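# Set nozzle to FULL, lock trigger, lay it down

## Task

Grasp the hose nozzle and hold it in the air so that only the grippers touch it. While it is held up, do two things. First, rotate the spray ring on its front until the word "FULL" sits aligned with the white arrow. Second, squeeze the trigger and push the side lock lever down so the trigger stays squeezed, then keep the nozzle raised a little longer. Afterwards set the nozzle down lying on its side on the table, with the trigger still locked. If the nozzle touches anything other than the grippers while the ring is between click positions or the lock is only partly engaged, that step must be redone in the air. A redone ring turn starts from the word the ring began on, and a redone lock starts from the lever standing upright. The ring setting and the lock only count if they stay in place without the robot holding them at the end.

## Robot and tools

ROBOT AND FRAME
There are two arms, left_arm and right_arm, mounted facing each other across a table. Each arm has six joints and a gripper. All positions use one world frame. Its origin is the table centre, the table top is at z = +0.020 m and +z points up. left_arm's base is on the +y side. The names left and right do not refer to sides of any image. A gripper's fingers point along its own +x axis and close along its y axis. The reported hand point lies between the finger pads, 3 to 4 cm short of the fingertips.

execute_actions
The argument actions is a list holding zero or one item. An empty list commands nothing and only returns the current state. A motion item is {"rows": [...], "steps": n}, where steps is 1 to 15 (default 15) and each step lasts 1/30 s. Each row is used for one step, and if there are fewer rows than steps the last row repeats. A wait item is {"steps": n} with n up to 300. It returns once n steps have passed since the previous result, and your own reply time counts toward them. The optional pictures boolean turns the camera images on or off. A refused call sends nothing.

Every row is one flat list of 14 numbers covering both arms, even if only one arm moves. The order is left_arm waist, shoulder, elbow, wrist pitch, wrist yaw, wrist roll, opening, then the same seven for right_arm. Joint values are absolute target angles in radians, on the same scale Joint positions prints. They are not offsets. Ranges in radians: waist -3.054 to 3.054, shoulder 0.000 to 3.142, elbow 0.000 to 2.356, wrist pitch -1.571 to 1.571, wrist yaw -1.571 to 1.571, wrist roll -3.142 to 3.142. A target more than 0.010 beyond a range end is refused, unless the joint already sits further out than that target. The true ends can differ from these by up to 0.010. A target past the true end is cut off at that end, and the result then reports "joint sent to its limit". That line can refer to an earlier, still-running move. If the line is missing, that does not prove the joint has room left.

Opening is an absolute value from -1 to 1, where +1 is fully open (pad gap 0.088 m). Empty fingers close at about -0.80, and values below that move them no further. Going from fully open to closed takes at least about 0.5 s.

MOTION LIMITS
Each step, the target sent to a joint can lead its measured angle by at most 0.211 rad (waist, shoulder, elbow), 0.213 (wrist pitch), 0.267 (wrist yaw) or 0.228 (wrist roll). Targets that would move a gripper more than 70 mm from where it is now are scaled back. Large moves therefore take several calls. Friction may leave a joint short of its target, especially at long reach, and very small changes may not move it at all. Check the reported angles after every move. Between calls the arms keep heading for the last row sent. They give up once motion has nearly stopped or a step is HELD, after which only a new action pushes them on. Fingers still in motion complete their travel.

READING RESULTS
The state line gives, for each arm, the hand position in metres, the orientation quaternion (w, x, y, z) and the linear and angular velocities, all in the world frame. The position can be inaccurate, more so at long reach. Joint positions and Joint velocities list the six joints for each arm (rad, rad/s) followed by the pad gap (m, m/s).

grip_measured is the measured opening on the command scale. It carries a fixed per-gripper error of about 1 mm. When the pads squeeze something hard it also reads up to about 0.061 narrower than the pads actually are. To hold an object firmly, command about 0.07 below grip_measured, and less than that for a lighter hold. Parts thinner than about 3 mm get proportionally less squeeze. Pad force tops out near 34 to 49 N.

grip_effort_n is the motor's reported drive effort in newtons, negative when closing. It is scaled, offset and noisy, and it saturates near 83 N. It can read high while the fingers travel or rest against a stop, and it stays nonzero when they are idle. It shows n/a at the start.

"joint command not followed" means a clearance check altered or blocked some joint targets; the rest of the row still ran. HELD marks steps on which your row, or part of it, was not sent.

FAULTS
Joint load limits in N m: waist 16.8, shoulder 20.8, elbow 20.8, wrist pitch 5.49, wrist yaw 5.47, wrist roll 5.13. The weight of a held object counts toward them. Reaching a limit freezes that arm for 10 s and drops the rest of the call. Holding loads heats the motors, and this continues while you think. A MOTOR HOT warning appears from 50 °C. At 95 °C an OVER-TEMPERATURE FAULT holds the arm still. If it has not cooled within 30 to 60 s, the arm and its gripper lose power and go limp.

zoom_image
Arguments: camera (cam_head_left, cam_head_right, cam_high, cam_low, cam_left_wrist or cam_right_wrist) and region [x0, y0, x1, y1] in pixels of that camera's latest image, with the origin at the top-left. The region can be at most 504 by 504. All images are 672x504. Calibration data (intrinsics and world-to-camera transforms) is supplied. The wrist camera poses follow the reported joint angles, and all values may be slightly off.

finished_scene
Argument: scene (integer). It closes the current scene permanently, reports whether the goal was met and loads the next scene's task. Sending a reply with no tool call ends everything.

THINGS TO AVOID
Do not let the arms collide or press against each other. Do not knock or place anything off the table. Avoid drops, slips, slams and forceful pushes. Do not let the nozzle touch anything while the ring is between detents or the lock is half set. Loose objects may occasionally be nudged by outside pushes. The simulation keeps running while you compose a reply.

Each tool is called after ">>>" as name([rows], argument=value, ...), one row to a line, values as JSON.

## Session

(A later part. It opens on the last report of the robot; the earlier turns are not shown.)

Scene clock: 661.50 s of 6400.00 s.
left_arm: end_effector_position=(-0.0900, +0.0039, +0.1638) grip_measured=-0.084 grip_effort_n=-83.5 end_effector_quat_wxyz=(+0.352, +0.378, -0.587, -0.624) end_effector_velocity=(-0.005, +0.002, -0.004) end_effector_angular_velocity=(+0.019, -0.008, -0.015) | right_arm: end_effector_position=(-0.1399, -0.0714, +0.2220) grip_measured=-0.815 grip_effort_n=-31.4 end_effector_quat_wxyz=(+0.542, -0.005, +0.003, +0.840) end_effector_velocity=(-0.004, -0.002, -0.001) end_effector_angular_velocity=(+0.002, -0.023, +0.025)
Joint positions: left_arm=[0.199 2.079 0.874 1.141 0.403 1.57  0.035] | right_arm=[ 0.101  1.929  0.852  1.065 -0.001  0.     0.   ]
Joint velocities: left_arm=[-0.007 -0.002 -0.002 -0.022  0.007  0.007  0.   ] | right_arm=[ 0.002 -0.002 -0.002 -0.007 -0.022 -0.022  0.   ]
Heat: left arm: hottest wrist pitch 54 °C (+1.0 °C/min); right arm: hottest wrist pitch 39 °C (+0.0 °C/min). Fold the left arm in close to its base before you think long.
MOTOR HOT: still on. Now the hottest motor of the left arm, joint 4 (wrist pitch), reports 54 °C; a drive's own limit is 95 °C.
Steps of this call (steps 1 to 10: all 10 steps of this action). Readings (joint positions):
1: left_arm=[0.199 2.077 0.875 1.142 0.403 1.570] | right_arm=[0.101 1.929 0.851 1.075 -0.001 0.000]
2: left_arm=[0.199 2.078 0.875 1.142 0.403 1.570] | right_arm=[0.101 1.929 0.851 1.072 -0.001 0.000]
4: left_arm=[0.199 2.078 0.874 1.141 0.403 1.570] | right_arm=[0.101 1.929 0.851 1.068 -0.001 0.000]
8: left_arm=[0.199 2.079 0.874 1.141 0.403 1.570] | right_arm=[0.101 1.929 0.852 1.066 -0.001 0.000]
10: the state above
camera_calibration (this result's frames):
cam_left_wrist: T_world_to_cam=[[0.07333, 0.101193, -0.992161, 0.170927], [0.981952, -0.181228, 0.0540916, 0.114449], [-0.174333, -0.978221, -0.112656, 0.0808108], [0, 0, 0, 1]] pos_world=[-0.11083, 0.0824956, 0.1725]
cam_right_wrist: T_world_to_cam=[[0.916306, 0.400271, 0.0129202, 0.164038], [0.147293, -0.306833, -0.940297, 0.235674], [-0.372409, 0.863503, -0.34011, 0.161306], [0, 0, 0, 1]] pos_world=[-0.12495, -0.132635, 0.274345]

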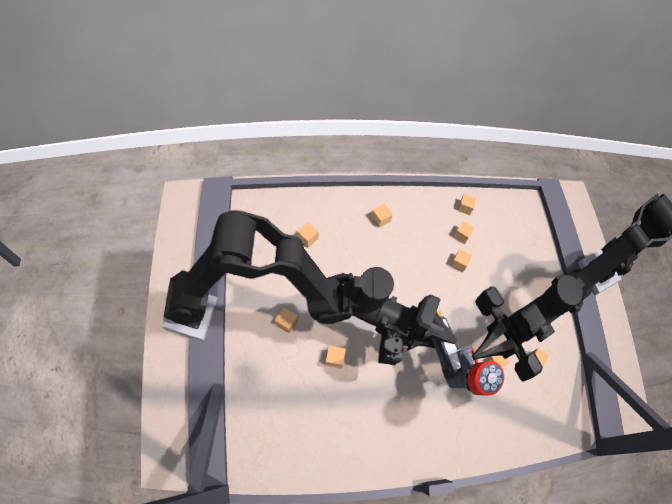

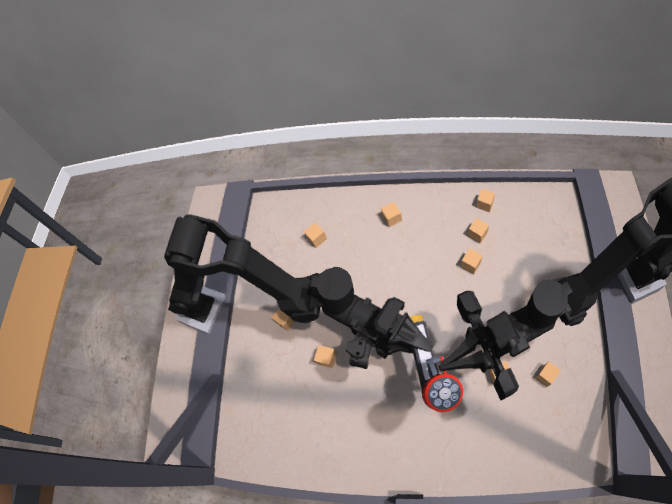

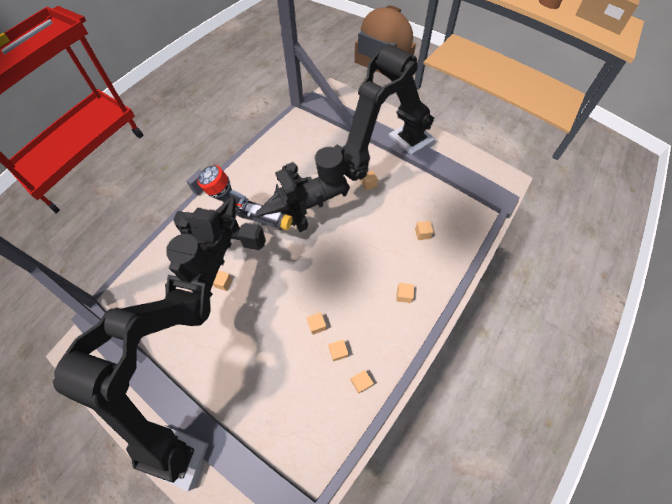

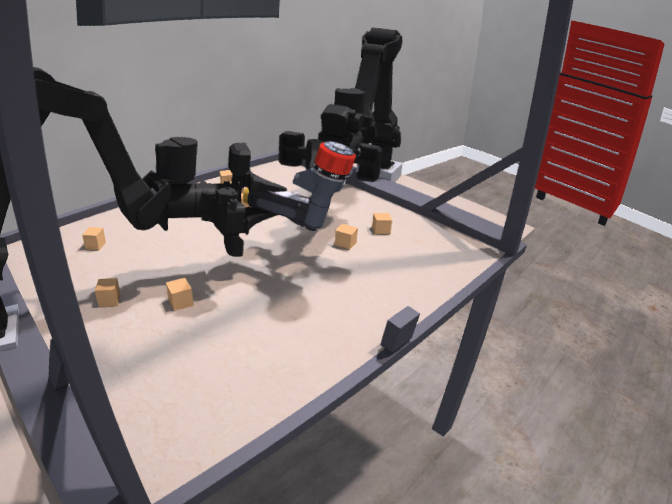

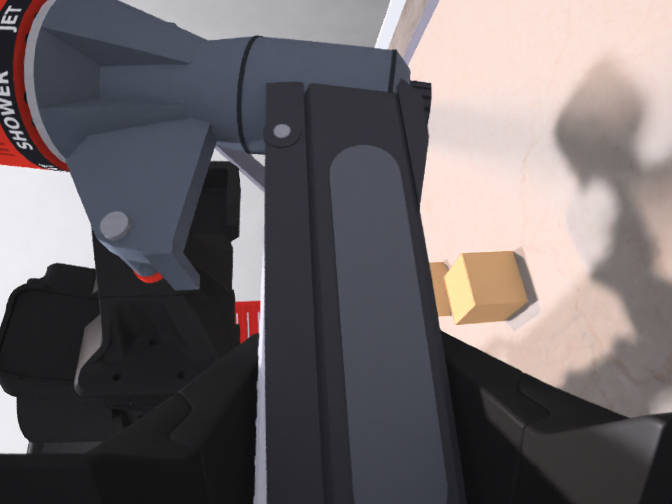

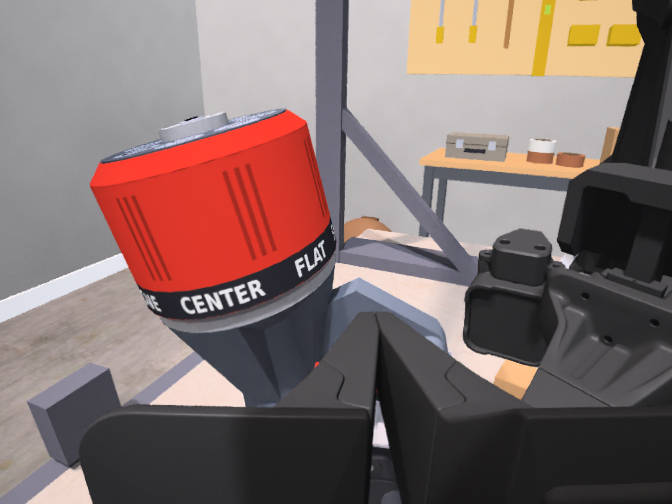

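>>> execute_actions([
  {"rows": [[0.200,2.070,0.883,1.156,0.400,1.571,-0.14,0.104,1.944,0.855,1.056,0.005,-0.005,-0.82],[0.200,2.067,0.884,1.157,0.400,1.571,-0.14,0.106,1.944,0.855,1.056,0.005,-0.005,-0.82],[0.200,2.064,0.886,1.158,0.400,1.571,-0.14,0.108,1.944,0.855,1.055,0.005,-0.005,-0.82],[0.200,2.062,0.887,1.159,0.400,1.571,-0.14,0.110,1.944,0.855,1.053,0.005,-0.005,-0.82],[0.200,2.060,0.888,1.160,0.400,1.571,-0.14,0.111,1.944,0.855,1.050,0.005,-0.005,-0.82],[0.200,2.060,0.888,1.160,0.400,1.571,-0.14,0.111,1.944,0.855,1.046,0.005,-0.005,-0.82],[0.200,2.060,0.888,1.160,0.400,1.571,-0.14,0.111,1.944,0.855,1.042,0.005,-0.005,-0.82],[0.200,2.060,0.888,1.160,0.400,1.571,-0.14,0.111,1.944,0.855,1.038,0.005,-0.005,-0.82],[0.200,2.060,0.888,1.160,0.400,1.571,-0.14,0.111,1.944,0.855,1.034,0.005,-0.005,-0.82],[0.200,2.060,0.888,1.160,0.400,1.571,-0.14,0.111,1.944,0.855,1.030,0.005,-0.005,-0.82],[0.200,2.060,0.888,1.160,0.400,1.571,-0.14,0.111,1.944,0.855,1.026,0.005,-0.005,-0.82],[0.200,2.060,0.888,1.160,0.400,1.571,-0.14,0.111,1.944,0.855,1.022,0.005,-0.005,-0.82],[0.200,2.060,0.888,1.160,0.400,1.571,-0.14,0.111,1.944,0.855,1.018,0.005,-0.005,-0.82],[0.200,2.060,0.888,1.160,0.400,1.571,-0.14,0.111,1.944,0.855,1.014,0.005,-0.005,-0.82],[0.200,2.060,0.888,1.160,0.400,1.571,-0.14,0.111,1.944,0.855,1.011,0.005,-0.005,-0.82]], "steps": 15},
], pictures=false)

>>> execute_actions([
  {"rows": [[0.200,2.060,0.888,1.160,0.400,1.571,-0.14,0.111,1.944,0.855,1.009,0.005,-0.005,-0.82],[0.200,2.060,0.888,1.160,0.400,1.571,-0.14,0.111,1.944,0.855,1.008,0.005,-0.005,-0.82]], "steps": 10},
])

>>> zoom_image(camera="cam_high", region=[170, 150, 310, 260])

>>> zoom_image(camera="cam_head_right", region=[390, 310, 510, 420])

Scene clock: 677.50 s of 6400.00 s.
left_arm: end_effector_position=(-0.0905, +0.0040, +0.1638) grip_measured=-0.084 grip_effort_n=-83.5 end_effector_quat_wxyz=(+0.351, +0.377, -0.587, -0.624) end_effector_velocity=(+0.000, +0.001, -0.001) end_effector_angular_velocity=(+0.011, +0.006, -0.004) | right_arm: end_effector_position=(-0.1421, -0.0714, +0.2170) grip_measured=-0.815 grip_effort_n=-31.4 end_effector_quat_wxyz=(+0.541, -0.017, +0.010, +0.841) end_effector_velocity=(-0.011, -0.005, -0.022) end_effector_angular_velocity=(-0.099, -0.036, +0.039)
Joint positions: left_arm=[0.198 2.079 0.874 1.141 0.403 1.571 0.035] | right_arm=[ 0.106  1.929  0.857  1.033  0.002 -0.     0.   ]
Joint velocities: left_arm=[ 0.002 -0.002 -0.002 -0.007  0.007 -0.007 -0.   ] | right_arm=[ 0.017 -0.002  0.002 -0.11  -0.022  0.007  0.   ]
Heat: left arm: hottest wrist pitch 55 °C (+2.0 °C/min); right arm: hottest wrist pitch 38 °C (-2.0 °C/min). Fold the left arm in close to its base before you think long.
MOTOR HOT: still on. Now the hottest motor of the left arm, joint 4 (wrist pitch), reports 55 °C; a drive's own limit is 95 °C.
Steps of this call (steps 1 to 15: the robot went on to your last target; steps 16 to 90: nothing new was sent; then 12.50 s passed at rest; steps 91 to 105: all 15 steps of this action). Readings (joint positions):
91: left_arm=[0.199 2.079 0.874 1.141 0.403 1.570] | right_arm=[0.101 1.929 0.852 1.065 -0.001 0.000]
92: left_arm=[0.199 2.079 0.874 1.141 0.403 1.570] | right_arm=[0.101 1.929 0.852 1.065 -0.001 0.000]
94: left_arm=[0.199 2.079 0.874 1.141 0.403 1.570] | right_arm=[0.102 1.929 0.852 1.064 0.001 0.000]
98: left_arm=[0.198 2.079 0.874 1.141 0.403 1.570] | right_arm=[0.105 1.929 0.854 1.056 0.002 0.000]
105: the state above

Scene clock: 677.83 s of 6400.00 s.
left_arm: end_effector_position=(-0.0905, +0.0040, +0.1638) grip_measured=-0.084 grip_effort_n=-83.5 end_effector_quat_wxyz=(+0.351, +0.377, -0.587, -0.624) end_effector_velocity=(+0.002, -0.001, -0.001) end_effector_angular_velocity=(+0.011, +0.004, +0.020) | right_arm: end_effector_position=(-0.1445, -0.0727, +0.2137) grip_measured=-0.815 grip_effort_n=-31.4 end_effector_quat_wxyz=(+0.539, -0.023, +0.014, +0.842) end_effector_velocity=(-0.002, -0.001, -0.001) end_effector_angular_velocity=(-0.004, -0.009, +0.020)
Joint positions: left_arm=[0.198 2.079 0.874 1.141 0.403 1.571 0.035] | right_arm=[ 0.112  1.929  0.857  1.018  0.002 -0.     0.   ]
Joint velocities: left_arm=[-0.002 -0.002 -0.002 -0.007 -0.022 -0.007  0.   ] | right_arm=[-0.002 -0.002 -0.002 -0.007 -0.022 -0.007  0.   ]
Heat: left arm: hottest wrist pitch 55 °C (+2.0 °C/min); right arm: hottest wrist pitch 38 °C (-2.0 °C/min). Fold the left arm in close to its base before you think long.
MOTOR HOT: still on. Now the hottest motor of the left arm, joint 4 (wrist pitch), reports 55 °C; a drive's own limit is 95 °C.
Steps of this call (steps 1 to 10: all 10 steps of this action). Readings (joint positions):
1: left_arm=[0.198 2.079 0.874 1.141 0.403 1.571] | right_arm=[0.107 1.929 0.857 1.030 0.002 -0.000]
2: left_arm=[0.198 2.079 0.874 1.141 0.403 1.571] | right_arm=[0.108 1.929 0.857 1.026 0.002 -0.000]
4: left_arm=[0.198 2.079 0.874 1.141 0.403 1.571] | right_arm=[0.110 1.929 0.857 1.022 0.002 -0.000]
8: left_arm=[0.198 2.079 0.874 1.141 0.403 1.571] | right_arm=[0.112 1.929 0.857 1.018 0.002 -0.000]
10: the state above
camera_calibration (this result's frames):
cam_left_wrist: T_world_to_cam=[[0.0741175, 0.100751, -0.992147, 0.171027], [0.9817, -0.182376, 0.054817, 0.114885], [-0.175421, -0.978053, -0.112425, 0.0806886], [0, 0, 0, 1]] pos_world=[-0.111304, 0.0826387, 0.172458]
cam_right_wrist: T_world_to_cam=[[0.91313, 0.407428, 0.0139672, 0.168685], [0.166489, -0.341425, -0.925046, 0.225108], [-0.372121, 0.847013, -0.379598, 0.1652], [0, 0, 0, 1]] pos_world=[-0.130035, -0.131796, 0.268588]

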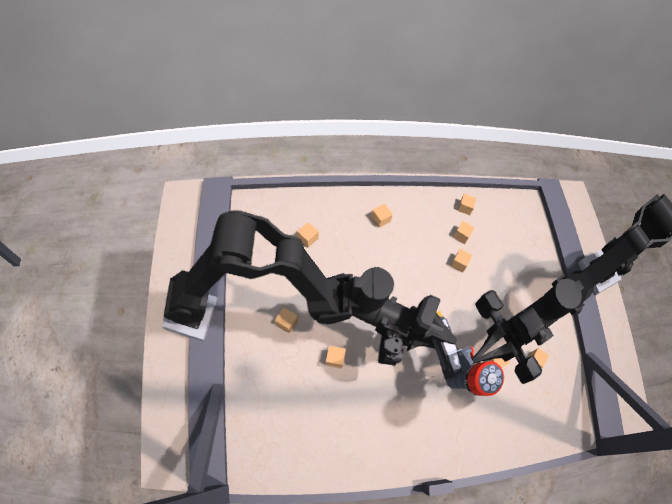

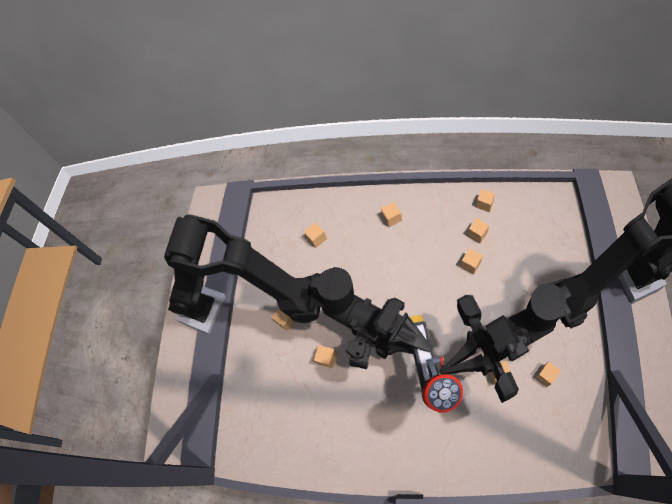

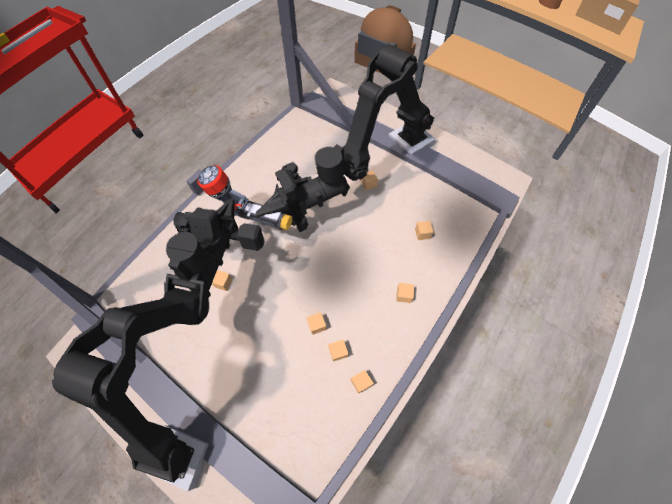

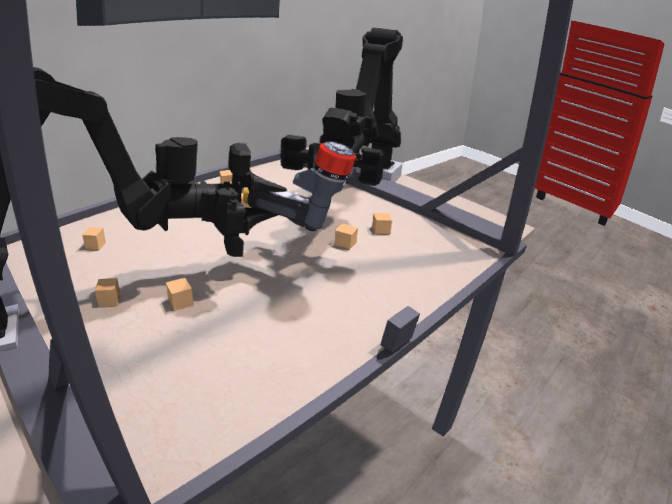

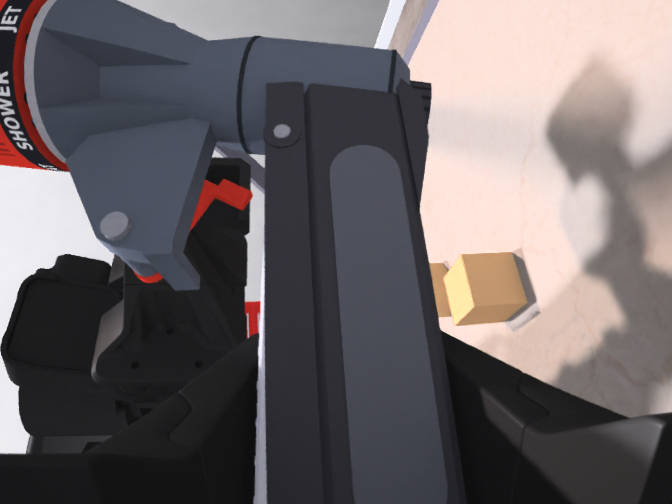

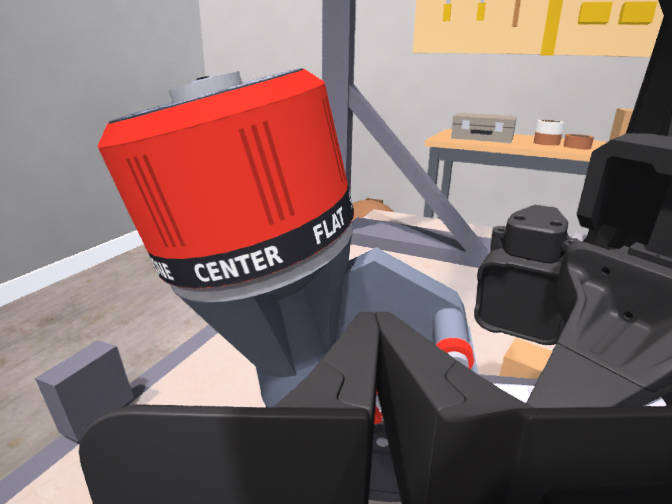

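Region (170, 150, 310, 260) of cam_high's 672x504 image, scaled by 3.600, with more detail than that image has; it fills the top 396 rows of this view, and the rest is white.

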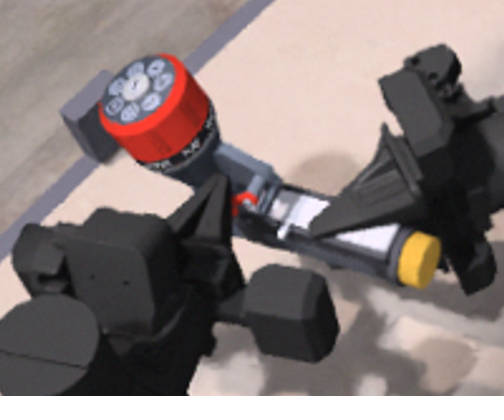

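Region (390, 310, 510, 420) of cam_head_right's 672x504 image, scaled by 4.200, with more detail than that image has; it fills the top 462 rows of this view, and the rest is white.

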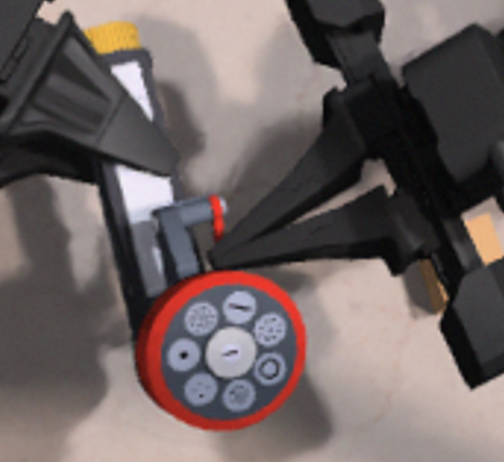

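>>> execute_actions([
  {"rows": [[0.200,2.060,0.888,1.160,0.400,1.571,-0.14,0.110,1.944,0.851,1.008,0.005,-0.005,-0.82],[0.200,2.060,0.888,1.160,0.400,1.571,-0.14,0.109,1.944,0.848,1.007,0.005,-0.005,-0.82],[0.200,2.060,0.888,1.160,0.400,1.571,-0.14,0.109,1.944,0.847,1.006,0.005,-0.005,-0.82],[0.200,2.060,0.888,1.160,0.400,1.571,-0.14,0.108,1.944,0.846,1.005,0.005,-0.005,-0.82],[0.200,2.060,0.888,1.160,0.400,1.571,-0.14,0.108,1.944,0.845,1.003,0.005,-0.005,-0.82],[0.200,2.060,0.888,1.160,0.400,1.571,-0.14,0.107,1.944,0.844,1.002,0.005,-0.005,-0.82],[0.200,2.060,0.888,1.160,0.400,1.571,-0.14,0.107,1.944,0.844,1.000,0.005,-0.005,-0.82],[0.200,2.060,0.888,1.160,0.400,1.571,-0.14,0.106,1.944,0.843,0.999,0.005,-0.005,-0.82],[0.200,2.060,0.888,1.160,0.400,1.571,-0.14,0.106,1.944,0.842,0.997,0.005,-0.005,-0.82],[0.200,2.060,0.888,1.160,0.400,1.571,-0.14,0.105,1.944,0.841,0.996,0.005,-0.005,-0.82],[0.200,2.060,0.888,1.160,0.400,1.571,-0.14,0.105,1.944,0.841,0.994,0.005,-0.005,-0.82],[0.200,2.060,0.888,1.160,0.400,1.571,-0.14,0.104,1.944,0.840,0.993,0.005,-0.005,-0.82],[0.200,2.060,0.888,1.160,0.400,1.571,-0.14,0.104,1.944,0.839,0.991,0.005,-0.005,-0.82],[0.200,2.060,0.888,1.160,0.400,1.571,-0.14,0.103,1.944,0.839,0.990,0.005,-0.005,-0.82],[0.200,2.060,0.888,1.160,0.400,1.571,-0.14,0.103,1.944,0.838,0.988,0.005,-0.005,-0.82]], "steps": 15},
], pictures=false)

>>> execute_actions([
  {"rows": [[0.200,2.060,0.888,1.160,0.400,1.571,-0.14,0.102,1.944,0.837,0.987,0.005,-0.005,-0.82],[0.200,2.060,0.888,1.160,0.400,1.571,-0.14,0.101,1.944,0.837,0.987,0.005,-0.005,-0.82],[0.200,2.060,0.888,1.160,0.400,1.571,-0.14,0.100,1.944,0.836,0.986,0.005,-0.005,-0.82],[0.200,2.060,0.888,1.160,0.400,1.571,-0.14,0.099,1.944,0.836,0.986,0.005,-0.005,-0.82],[0.200,2.060,0.888,1.160,0.400,1.571,-0.14,0.097,1.944,0.835,0.985,0.005,-0.005,-0.82],[0.200,2.060,0.888,1.160,0.400,1.571,-0.14,0.096,1.944,0.835,0.985,0.005,-0.005,-0.82],[0.200,2.060,0.888,1.160,0.400,1.571,-0.14,0.094,1.944,0.834,0.984,0.005,-0.005,-0.82],[0.200,2.060,0.888,1.160,0.400,1.571,-0.14,0.093,1.944,0.834,0.984,0.005,-0.005,-0.82],[0.200,2.060,0.888,1.160,0.400,1.571,-0.14,0.091,1.944,0.833,0.983,0.005,-0.005,-0.82],[0.200,2.060,0.888,1.160,0.400,1.571,-0.14,0.090,1.944,0.833,0.983,0.005,-0.005,-0.82],[0.200,2.060,0.888,1.160,0.400,1.571,-0.14,0.088,1.944,0.832,0.983,0.005,-0.005,-0.82],[0.200,2.060,0.888,1.160,0.400,1.571,-0.14,0.087,1.944,0.832,0.982,0.005,-0.005,-0.82],[0.200,2.060,0.888,1.160,0.400,1.571,-0.14,0.086,1.944,0.831,0.982,0.005,-0.005,-0.82],[0.200,2.060,0.888,1.160,0.400,1.571,-0.14,0.085,1.944,0.831,0.982,0.005,-0.005,-0.82],[0.200,2.060,0.888,1.160,0.400,1.571,-0.14,0.084,1.944,0.831,0.982,0.005,-0.005,-0.82]], "steps": 15},
], pictures=false)

>>> execute_actions([
  {"steps": 10},
])

>>> zoom_image(camera="cam_high", region=[170, 150, 310, 260])

>>> zoom_image(camera="cam_head_right", region=[390, 310, 510, 420])

Scene clock: 702.57 s of 6400.00 s.
left_arm: end_effector_position=(-0.0902, +0.0039, +0.1639) grip_measured=-0.084 grip_effort_n=-83.5 end_effector_quat_wxyz=(+0.351, +0.378, -0.587, -0.624) end_effector_velocity=(+0.005, -0.002, +0.000) end_effector_angular_velocity=(+0.006, +0.006, +0.015) | right_arm: end_effector_position=(-0.1439, -0.0730, +0.2093) grip_measured=-0.815 grip_effort_n=-31.4 end_effector_quat_wxyz=(+0.539, -0.031, +0.020, +0.842) end_effector_velocity=(+0.005, -0.004, -0.018) end_effector_angular_velocity=(-0.056, -0.048, +0.011)
Joint positions: left_arm=[0.199 2.079 0.874 1.141 0.403 1.571 0.035] | right_arm=[ 0.111  1.929  0.856  1.001  0.002 -0.     0.   ]
Joint velocities: left_arm=[ 0.007 -0.002  0.002 -0.007 -0.007 -0.007 -0.   ] | right_arm=[-0.012 -0.002 -0.022 -0.051 -0.022 -0.022  0.   ]
Heat: left arm: hottest wrist pitch 59 °C (+6.1 °C/min); right arm: hottest wrist pitch 37 °C (-1.0 °C/min). Fold the left arm in close to its base before you think long.
MOTOR HOT: still on. Now the hottest motor of the left arm, joint 4 (wrist pitch), reports 59 °C; a drive's own limit is 95 °C.
Steps of this call (steps 1 to 15: the robot went on to your last target; steps 16 to 90: nothing new was sent; then 21.23 s passed at rest; steps 91 to 105: all 15 steps of this action). Readings (joint positions):
91: left_arm=[0.198 2.079 0.874 1.141 0.403 1.571] | right_arm=[0.112 1.929 0.857 1.018 0.002 -0.000]
92: left_arm=[0.198 2.079 0.874 1.141 0.403 1.571] | right_arm=[0.112 1.929 0.857 1.018 0.002 -0.000]
94: left_arm=[0.198 2.079 0.874 1.141 0.403 1.571] | right_arm=[0.112 1.929 0.857 1.017 0.002 -0.000]
98: left_arm=[0.198 2.079 0.874 1.141 0.403 1.571] | right_arm=[0.112 1.929 0.857 1.012 0.002 -0.000]
105: the state above

Scene clock: 703.07 s of 6400.00 s.
left_arm: end_effector_position=(-0.0884, +0.0034, +0.1644) grip_measured=-0.084 grip_effort_n=-83.5 end_effector_quat_wxyz=(+0.353, +0.379, -0.587, -0.622) end_effector_velocity=(+0.002, -0.001, +0.002) end_effector_angular_velocity=(-0.004, +0.006, +0.020) | right_arm: end_effector_position=(-0.1361, -0.0719, +0.2031) grip_measured=-0.815 grip_effort_n=-31.4 end_effector_quat_wxyz=(+0.545, -0.040, +0.025, +0.837) end_effector_velocity=(+0.018, +0.002, -0.012) end_effector_angular_velocity=(-0.035, -0.023, -0.029)
Joint positions: left_arm=[0.202 2.079 0.874 1.144 0.401 1.571 0.035] | right_arm=[ 0.096  1.929  0.846  0.989  0.002 -0.     0.   ]
Joint velocities: left_arm=[-0.002 -0.002 -0.002  0.007 -0.022 -0.007 -0.   ] | right_arm=[-0.037 -0.002 -0.022 -0.022 -0.007 -0.007  0.   ]
Heat: left arm: hottest wrist pitch 60 °C (+7.0 °C/min); right arm: hottest wrist pitch 37 °C (-1.0 °C/min). Fold the left arm in close to its base before you think long.
MOTOR HOT: still on. Now the hottest motor of the left arm, joint 4 (wrist pitch), reports 60 °C; a drive's own limit is 95 °C.
Steps of this call (steps 1 to 15: all 15 steps of this action). Readings (joint positions):
1: left_arm=[0.199 2.079 0.874 1.142 0.403 1.571] | right_arm=[0.111 1.929 0.855 0.999 0.002 -0.000]
2: left_arm=[0.200 2.079 0.874 1.142 0.403 1.571] | right_arm=[0.110 1.929 0.854 0.998 0.002 -0.000]
4: left_arm=[0.200 2.079 0.874 1.143 0.402 1.571] | right_arm=[0.109 1.929 0.852 0.996 0.002 -0.000]
8: left_arm=[0.201 2.079 0.874 1.143 0.401 1.571] | right_arm=[0.104 1.929 0.850 0.993 0.002 -0.000]
15: the state above

Scene clock: 703.40 s of 6400.00 s.
left_arm: end_effector_position=(-0.0882, +0.0034, +0.1645) grip_measured=-0.084 grip_effort_n=-83.5 end_effector_quat_wxyz=(+0.354, +0.379, -0.587, -0.622) end_effector_velocity=(+0.002, -0.001, +0.001) end_effector_angular_velocity=(+0.013, +0.018, +0.021) | right_arm: end_effector_position=(-0.1348, -0.0715, +0.2026) grip_measured=-0.815 grip_effort_n=-31.4 end_effector_quat_wxyz=(+0.546, -0.040, +0.026, +0.836) end_effector_velocity=(+0.003, -0.000, -0.005) end_effector_angular_velocity=(-0.017, -0.016, -0.009)
Joint positions: left_arm=[0.202 2.079 0.874 1.145 0.401 1.571 0.035] | right_arm=[ 0.093  1.929  0.845  0.989  0.002 -0.     0.   ]
Joint velocities: left_arm=[-0.002 -0.007 -0.002 -0.007 -0.022 -0.022 -0.   ] | right_arm=[-0.002 -0.002 -0.002 -0.022  0.007 -0.007  0.   ]
Heat: left arm: hottest wrist pitch 60 °C (+7.0 °C/min); right arm: hottest wrist pitch 37 °C (-1.0 °C/min). Fold the left arm in close to its base before you think long.
MOTOR HOT: still on. Now the hottest motor of the left arm, joint 4 (wrist pitch), reports 60 °C; a drive's own limit is 95 °C.
Steps of this call (steps 1 to 10: the robot went on to your last target). Readings (joint positions):
1: left_arm=[0.202 2.079 0.874 1.144 0.401 1.571] | right_arm=[0.094 1.929 0.845 0.989 0.002 -0.000]
2: left_arm=[0.202 2.079 0.874 1.144 0.401 1.571] | right_arm=[0.094 1.929 0.845 0.989 0.002 -0.000]
4: left_arm=[0.202 2.079 0.874 1.145 0.401 1.571] | right_arm=[0.093 1.929 0.845 0.989 0.002 -0.000]
8: left_arm=[0.202 2.079 0.874 1.145 0.401 1.571] | right_arm=[0.093 1.929 0.845 0.989 0.002 -0.000]
10: the state above
camera_calibration (this result's frames):
cam_left_wrist: T_world_to_cam=[[0.073332, 0.0978221, -0.992498, 0.171606], [0.982868, -0.175821, 0.0552913, 0.112416], [-0.169093, -0.97955, -0.10904, 0.0805782], [0, 0, 0, 1]] pos_world=[-0.109449, 0.0819086, 0.172889]
cam_right_wrist: T_world_to_cam=[[0.920349, 0.390827, 0.0145548, 0.159166], [0.175329, -0.37904, -0.908619, 0.208853], [-0.349596, 0.838798, -0.417373, 0.17377], [0, 0, 0, 1]] pos_world=[-0.122357, -0.1288, 0.259978]

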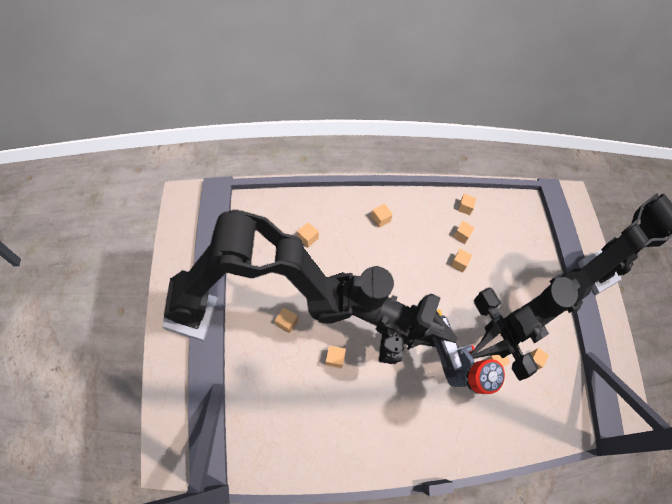

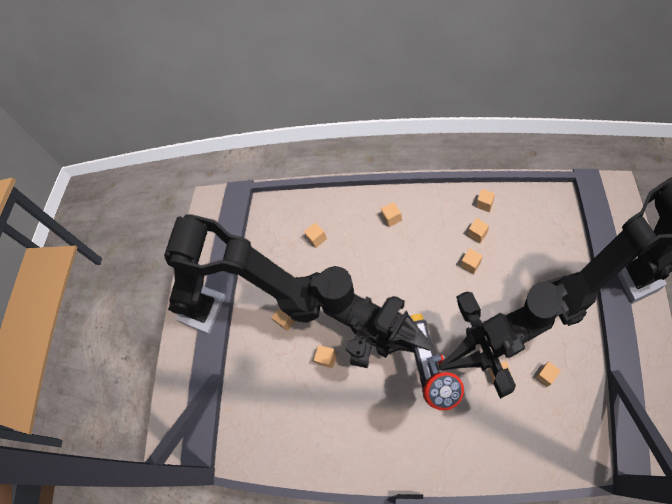

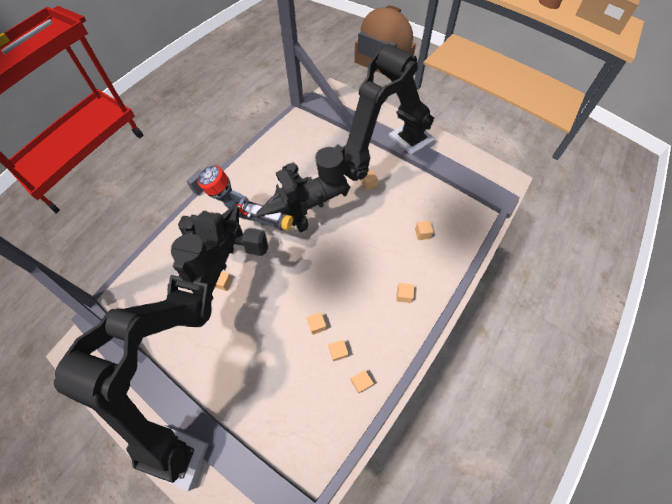

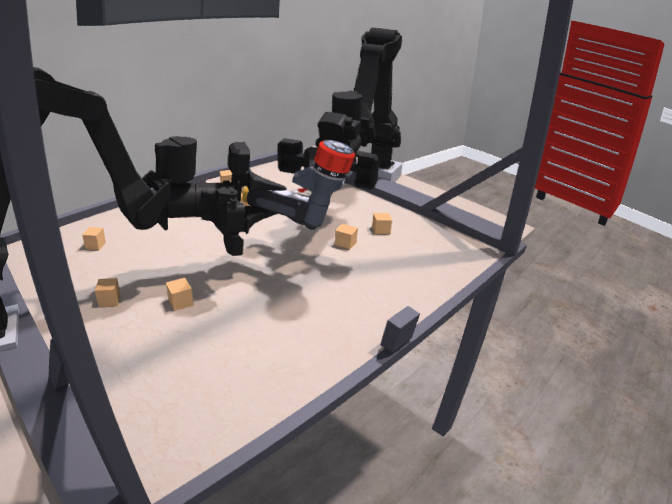

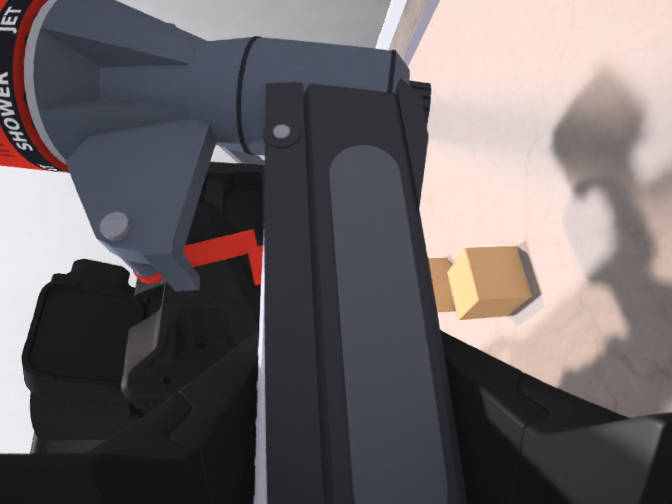

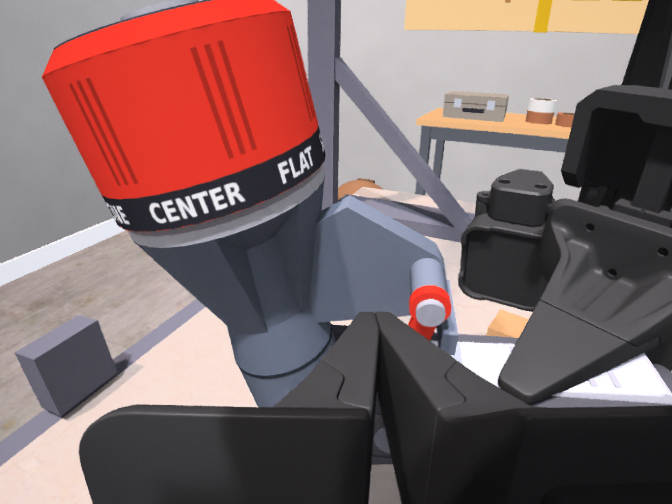

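Region (170, 150, 310, 260) of cam_high's 672x504 image, scaled by 3.600, with more detail than that image has; it fills the top 396 rows of this view, and the rest is white.

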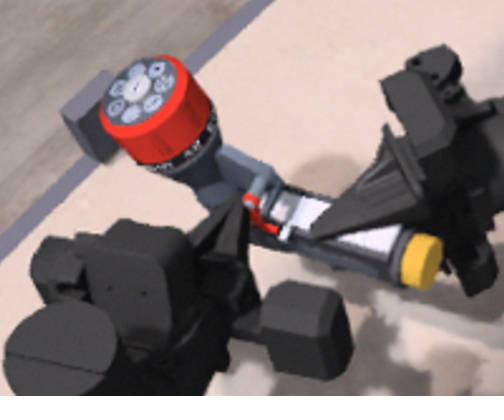

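Region (390, 310, 510, 420) of cam_head_right's 672x504 image, scaled by 4.200, with more detail than that image has; it fills the top 462 rows of this view, and the rest is white.

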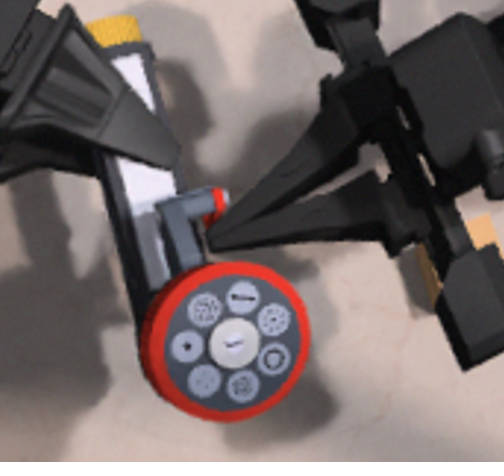

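>>> execute_actions([
  {"rows": [[0.198,2.062,0.888,1.157,0.403,1.571,-0.14,0.083,1.944,0.831,0.982,0.005,-0.005,-0.82],[0.197,2.064,0.887,1.155,0.405,1.571,-0.14,0.082,1.944,0.830,0.982,0.005,-0.005,-0.82],[0.196,2.066,0.886,1.153,0.407,1.571,-0.14,0.081,1.944,0.830,0.982,0.005,-0.005,-0.82],[0.195,2.068,0.885,1.152,0.408,1.571,-0.14,0.080,1.944,0.830,0.982,0.005,-0.005,-0.82],[0.195,2.068,0.885,1.152,0.408,1.571,-0.14,0.079,1.944,0.829,0.982,0.005,-0.005,-0.82],[0.195,2.068,0.885,1.152,0.408,1.571,-0.14,0.077,1.944,0.829,0.982,0.005,-0.005,-0.82],[0.195,2.068,0.885,1.152,0.408,1.571,-0.14,0.076,1.944,0.829,0.982,0.005,-0.005,-0.82],[0.195,2.068,0.885,1.152,0.408,1.571,-0.14,0.075,1.944,0.828,0.982,0.005,-0.005,-0.82],[0.195,2.068,0.885,1.152,0.408,1.571,-0.14,0.073,1.944,0.828,0.982,0.005,-0.005,-0.82],[0.195,2.068,0.885,1.152,0.408,1.571,-0.14,0.072,1.944,0.828,0.982,0.005,-0.005,-0.82],[0.195,2.068,0.885,1.152,0.408,1.571,-0.14,0.071,1.944,0.827,0.982,0.005,-0.005,-0.82],[0.195,2.068,0.885,1.152,0.408,1.571,-0.14,0.070,1.944,0.827,0.982,0.005,-0.005,-0.82],[0.195,2.068,0.885,1.152,0.408,1.571,-0.14,0.069,1.944,0.827,0.982,0.005,-0.005,-0.82],[0.195,2.068,0.885,1.152,0.408,1.571,-0.14,0.069,1.944,0.827,0.982,0.005,-0.005,-0.82],[0.195,2.068,0.885,1.152,0.408,1.571,-0.14,0.068,1.944,0.827,0.982,0.005,-0.005,-0.82]], "steps": 15},
], pictures=false)

>>> execute_actions([
  {"steps": 10},
])

>>> zoom_image(camera="cam_high", region=[170, 150, 310, 260])

Scene clock: 711.93 s of 6400.00 s.
left_arm: end_effector_position=(-0.0876, +0.0033, +0.1639) grip_measured=-0.084 grip_effort_n=-83.5 end_effector_quat_wxyz=(+0.353, +0.380, -0.586, -0.622) end_effector_velocity=(+0.002, -0.000, -0.001) end_effector_angular_velocity=(+0.004, -0.008, +0.009) | right_arm: end_effector_position=(-0.1315, -0.0710, +0.2009) grip_measured=-0.815 grip_effort_n=-31.4 end_effector_quat_wxyz=(+0.548, -0.042, +0.028, +0.835) end_effector_velocity=(+0.004, -0.002, -0.003) end_effector_angular_velocity=(-0.009, -0.010, +0.010)
Joint positions: left_arm=[0.204 2.079 0.874 1.141 0.401 1.571 0.035] | right_arm=[ 0.085  1.929  0.841  0.988 -0.002 -0.     0.   ]
Joint velocities: left_arm=[ 0.002 -0.002 -0.002 -0.007 -0.007  0.007 -0.   ] | right_arm=[-0.012 -0.007 -0.012 -0.007 -0.022 -0.007  0.   ]
Heat: left arm: hottest wrist pitch 60 °C (+6.1 °C/min); right arm: hottest wrist pitch 37 °C (-2.0 °C/min). Fold the left arm in close to its base before you think long.
MOTOR HOT: still on. Now the hottest motor of the left arm, joint 4 (wrist pitch), reports 60 °C; a drive's own limit is 95 °C.
Steps of this call (steps 1 to 15: the robot went on to your last target; steps 16 to 90: nothing new was sent; then 5.03 s passed at rest; steps 91 to 105: all 15 steps of this action). Readings (joint positions):
91: left_arm=[0.202 2.079 0.874 1.145 0.401 1.571] | right_arm=[0.093 1.929 0.845 0.988 0.002 -0.000]
92: left_arm=[0.202 2.079 0.874 1.145 0.401 1.571] | right_arm=[0.093 1.929 0.845 0.988 0.002 -0.000]
94: left_arm=[0.202 2.079 0.874 1.144 0.401 1.571] | right_arm=[0.091 1.929 0.844 0.988 0.002 -0.000]
98: left_arm=[0.202 2.079 0.874 1.143 0.401 1.571] | right_arm=[0.088 1.929 0.843 0.988 0.002 -0.000]
105: the state above

Scene clock: 712.27 s of 6400.00 s.
left_arm: end_effector_position=(-0.0874, +0.0033, +0.1638) grip_measured=-0.084 grip_effort_n=-83.5 end_effector_quat_wxyz=(+0.353, +0.380, -0.586, -0.622) end_effector_velocity=(-0.003, +0.001, -0.001) end_effector_angular_velocity=(+0.004, -0.008, -0.000) | right_arm: end_effector_position=(-0.1314, -0.0711, +0.2008) grip_measured=-0.815 grip_effort_n=-31.4 end_effector_quat_wxyz=(+0.548, -0.042, +0.028, +0.835) end_effector_velocity=(+0.002, +0.000, -0.001) end_effector_angular_velocity=(-0.009, +0.003, -0.010)
Joint positions: left_arm=[0.204 2.079 0.874 1.141 0.401 1.571 0.035] | right_arm=[ 0.085  1.929  0.841  0.988 -0.003 -0.     0.   ]
Joint velocities: left_arm=[-0.007 -0.002 -0.002 -0.007 -0.007  0.007  0.   ] | right_arm=[-0.002 -0.002 -0.002 -0.007  0.007  0.007  0.   ]
Heat: left arm: hottest wrist pitch 60 °C (+6.1 °C/min); right arm: hottest wrist pitch 37 °C (-2.0 °C/min). Fold the left arm in close to its base before you think long.
MOTOR HOT: still on. Now the hottest motor of the left arm, joint 4 (wrist pitch), reports 60 °C; a drive's own limit is 95 °C.
Steps of this call (steps 1 to 10: the robot went on to your last target). Readings (joint positions):
1: left_arm=[0.204 2.079 0.874 1.141 0.401 1.571] | right_arm=[0.085 1.929 0.841 0.988 -0.002 -0.000]
2: left_arm=[0.204 2.079 0.874 1.141 0.401 1.571] | right_arm=[0.085 1.929 0.841 0.988 -0.002 -0.000]
4: left_arm=[0.204 2.079 0.874 1.141 0.401 1.571] | right_arm=[0.085 1.929 0.841 0.988 -0.003 -0.000]
8: left_arm=[0.204 2.079 0.874 1.141 0.401 1.571] | right_arm=[0.085 1.929 0.841 0.988 -0.003 -0.000]
10: the state above
camera_calibration (this result's frames):
cam_left_wrist: T_world_to_cam=[[0.0734526, 0.10133, -0.992138, 0.170799], [0.98312, -0.174509, 0.0549618, 0.111767], [-0.167568, -0.979428, -0.112438, 0.0812141], [0, 0, 0, 1]] pos_world=[-0.108818, 0.0817407, 0.172445]
cam_right_wrist: T_world_to_cam=[[0.921669, 0.387718, 0.0141676, 0.155922], [0.175575, -0.384252, -0.90638, 0.205966], [-0.345976, 0.83787, -0.422227, 0.175152], [0, 0, 0, 1]] pos_world=[-0.119273, -0.128065, 0.258428]

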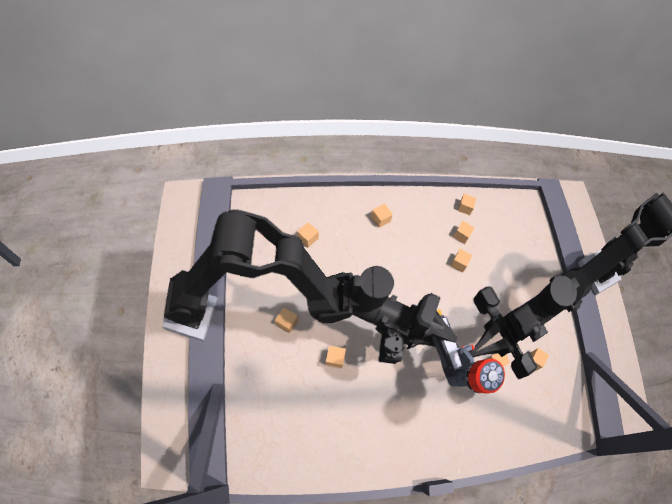

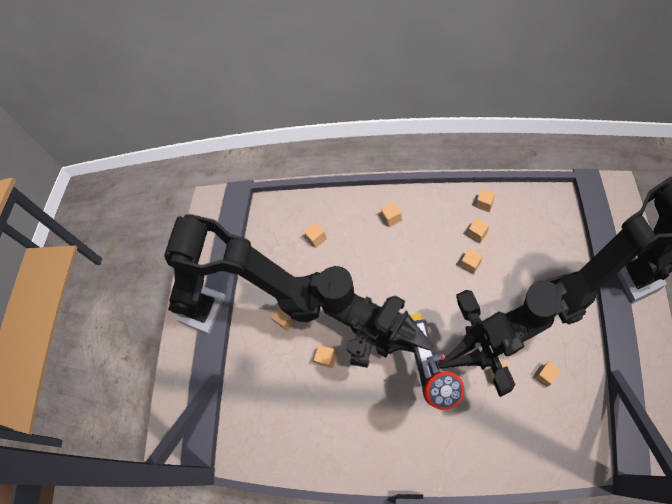

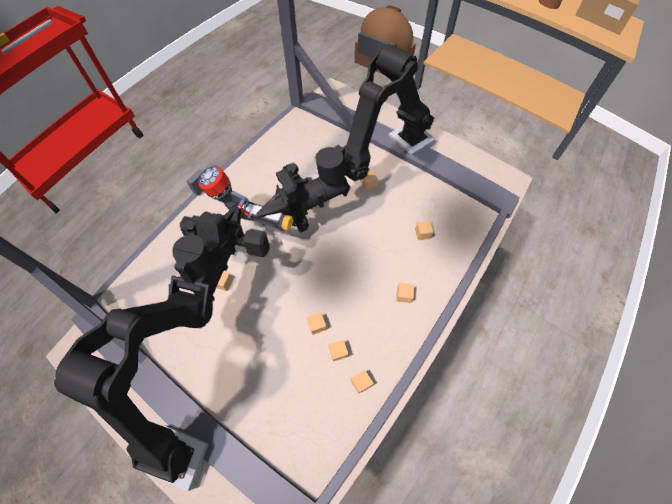

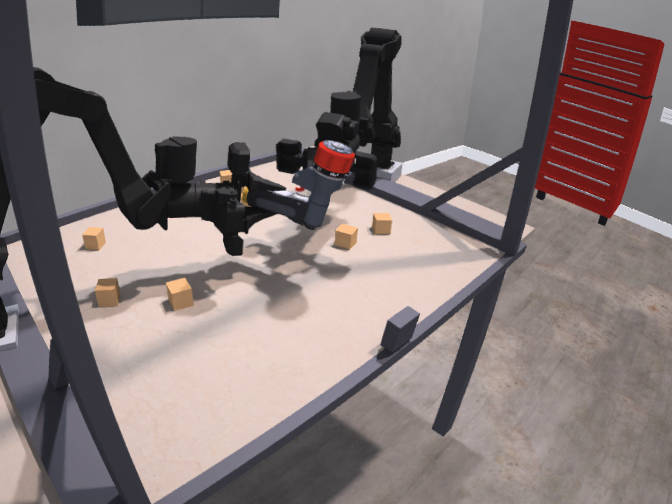

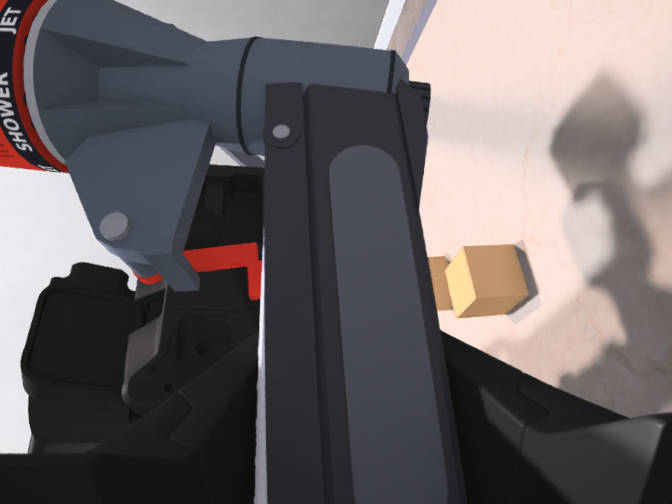

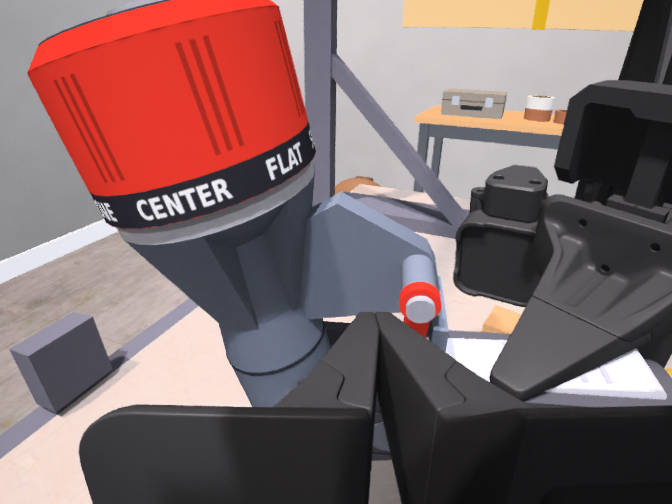

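Region (170, 150, 310, 260) of cam_high's 672x504 image, scaled by 3.600, with more detail than that image has; it fills the top 396 rows of this view, and the rest is white.

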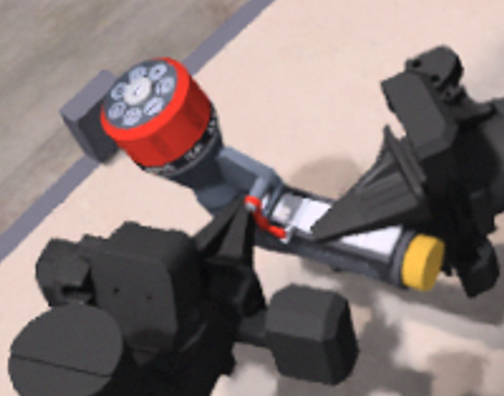

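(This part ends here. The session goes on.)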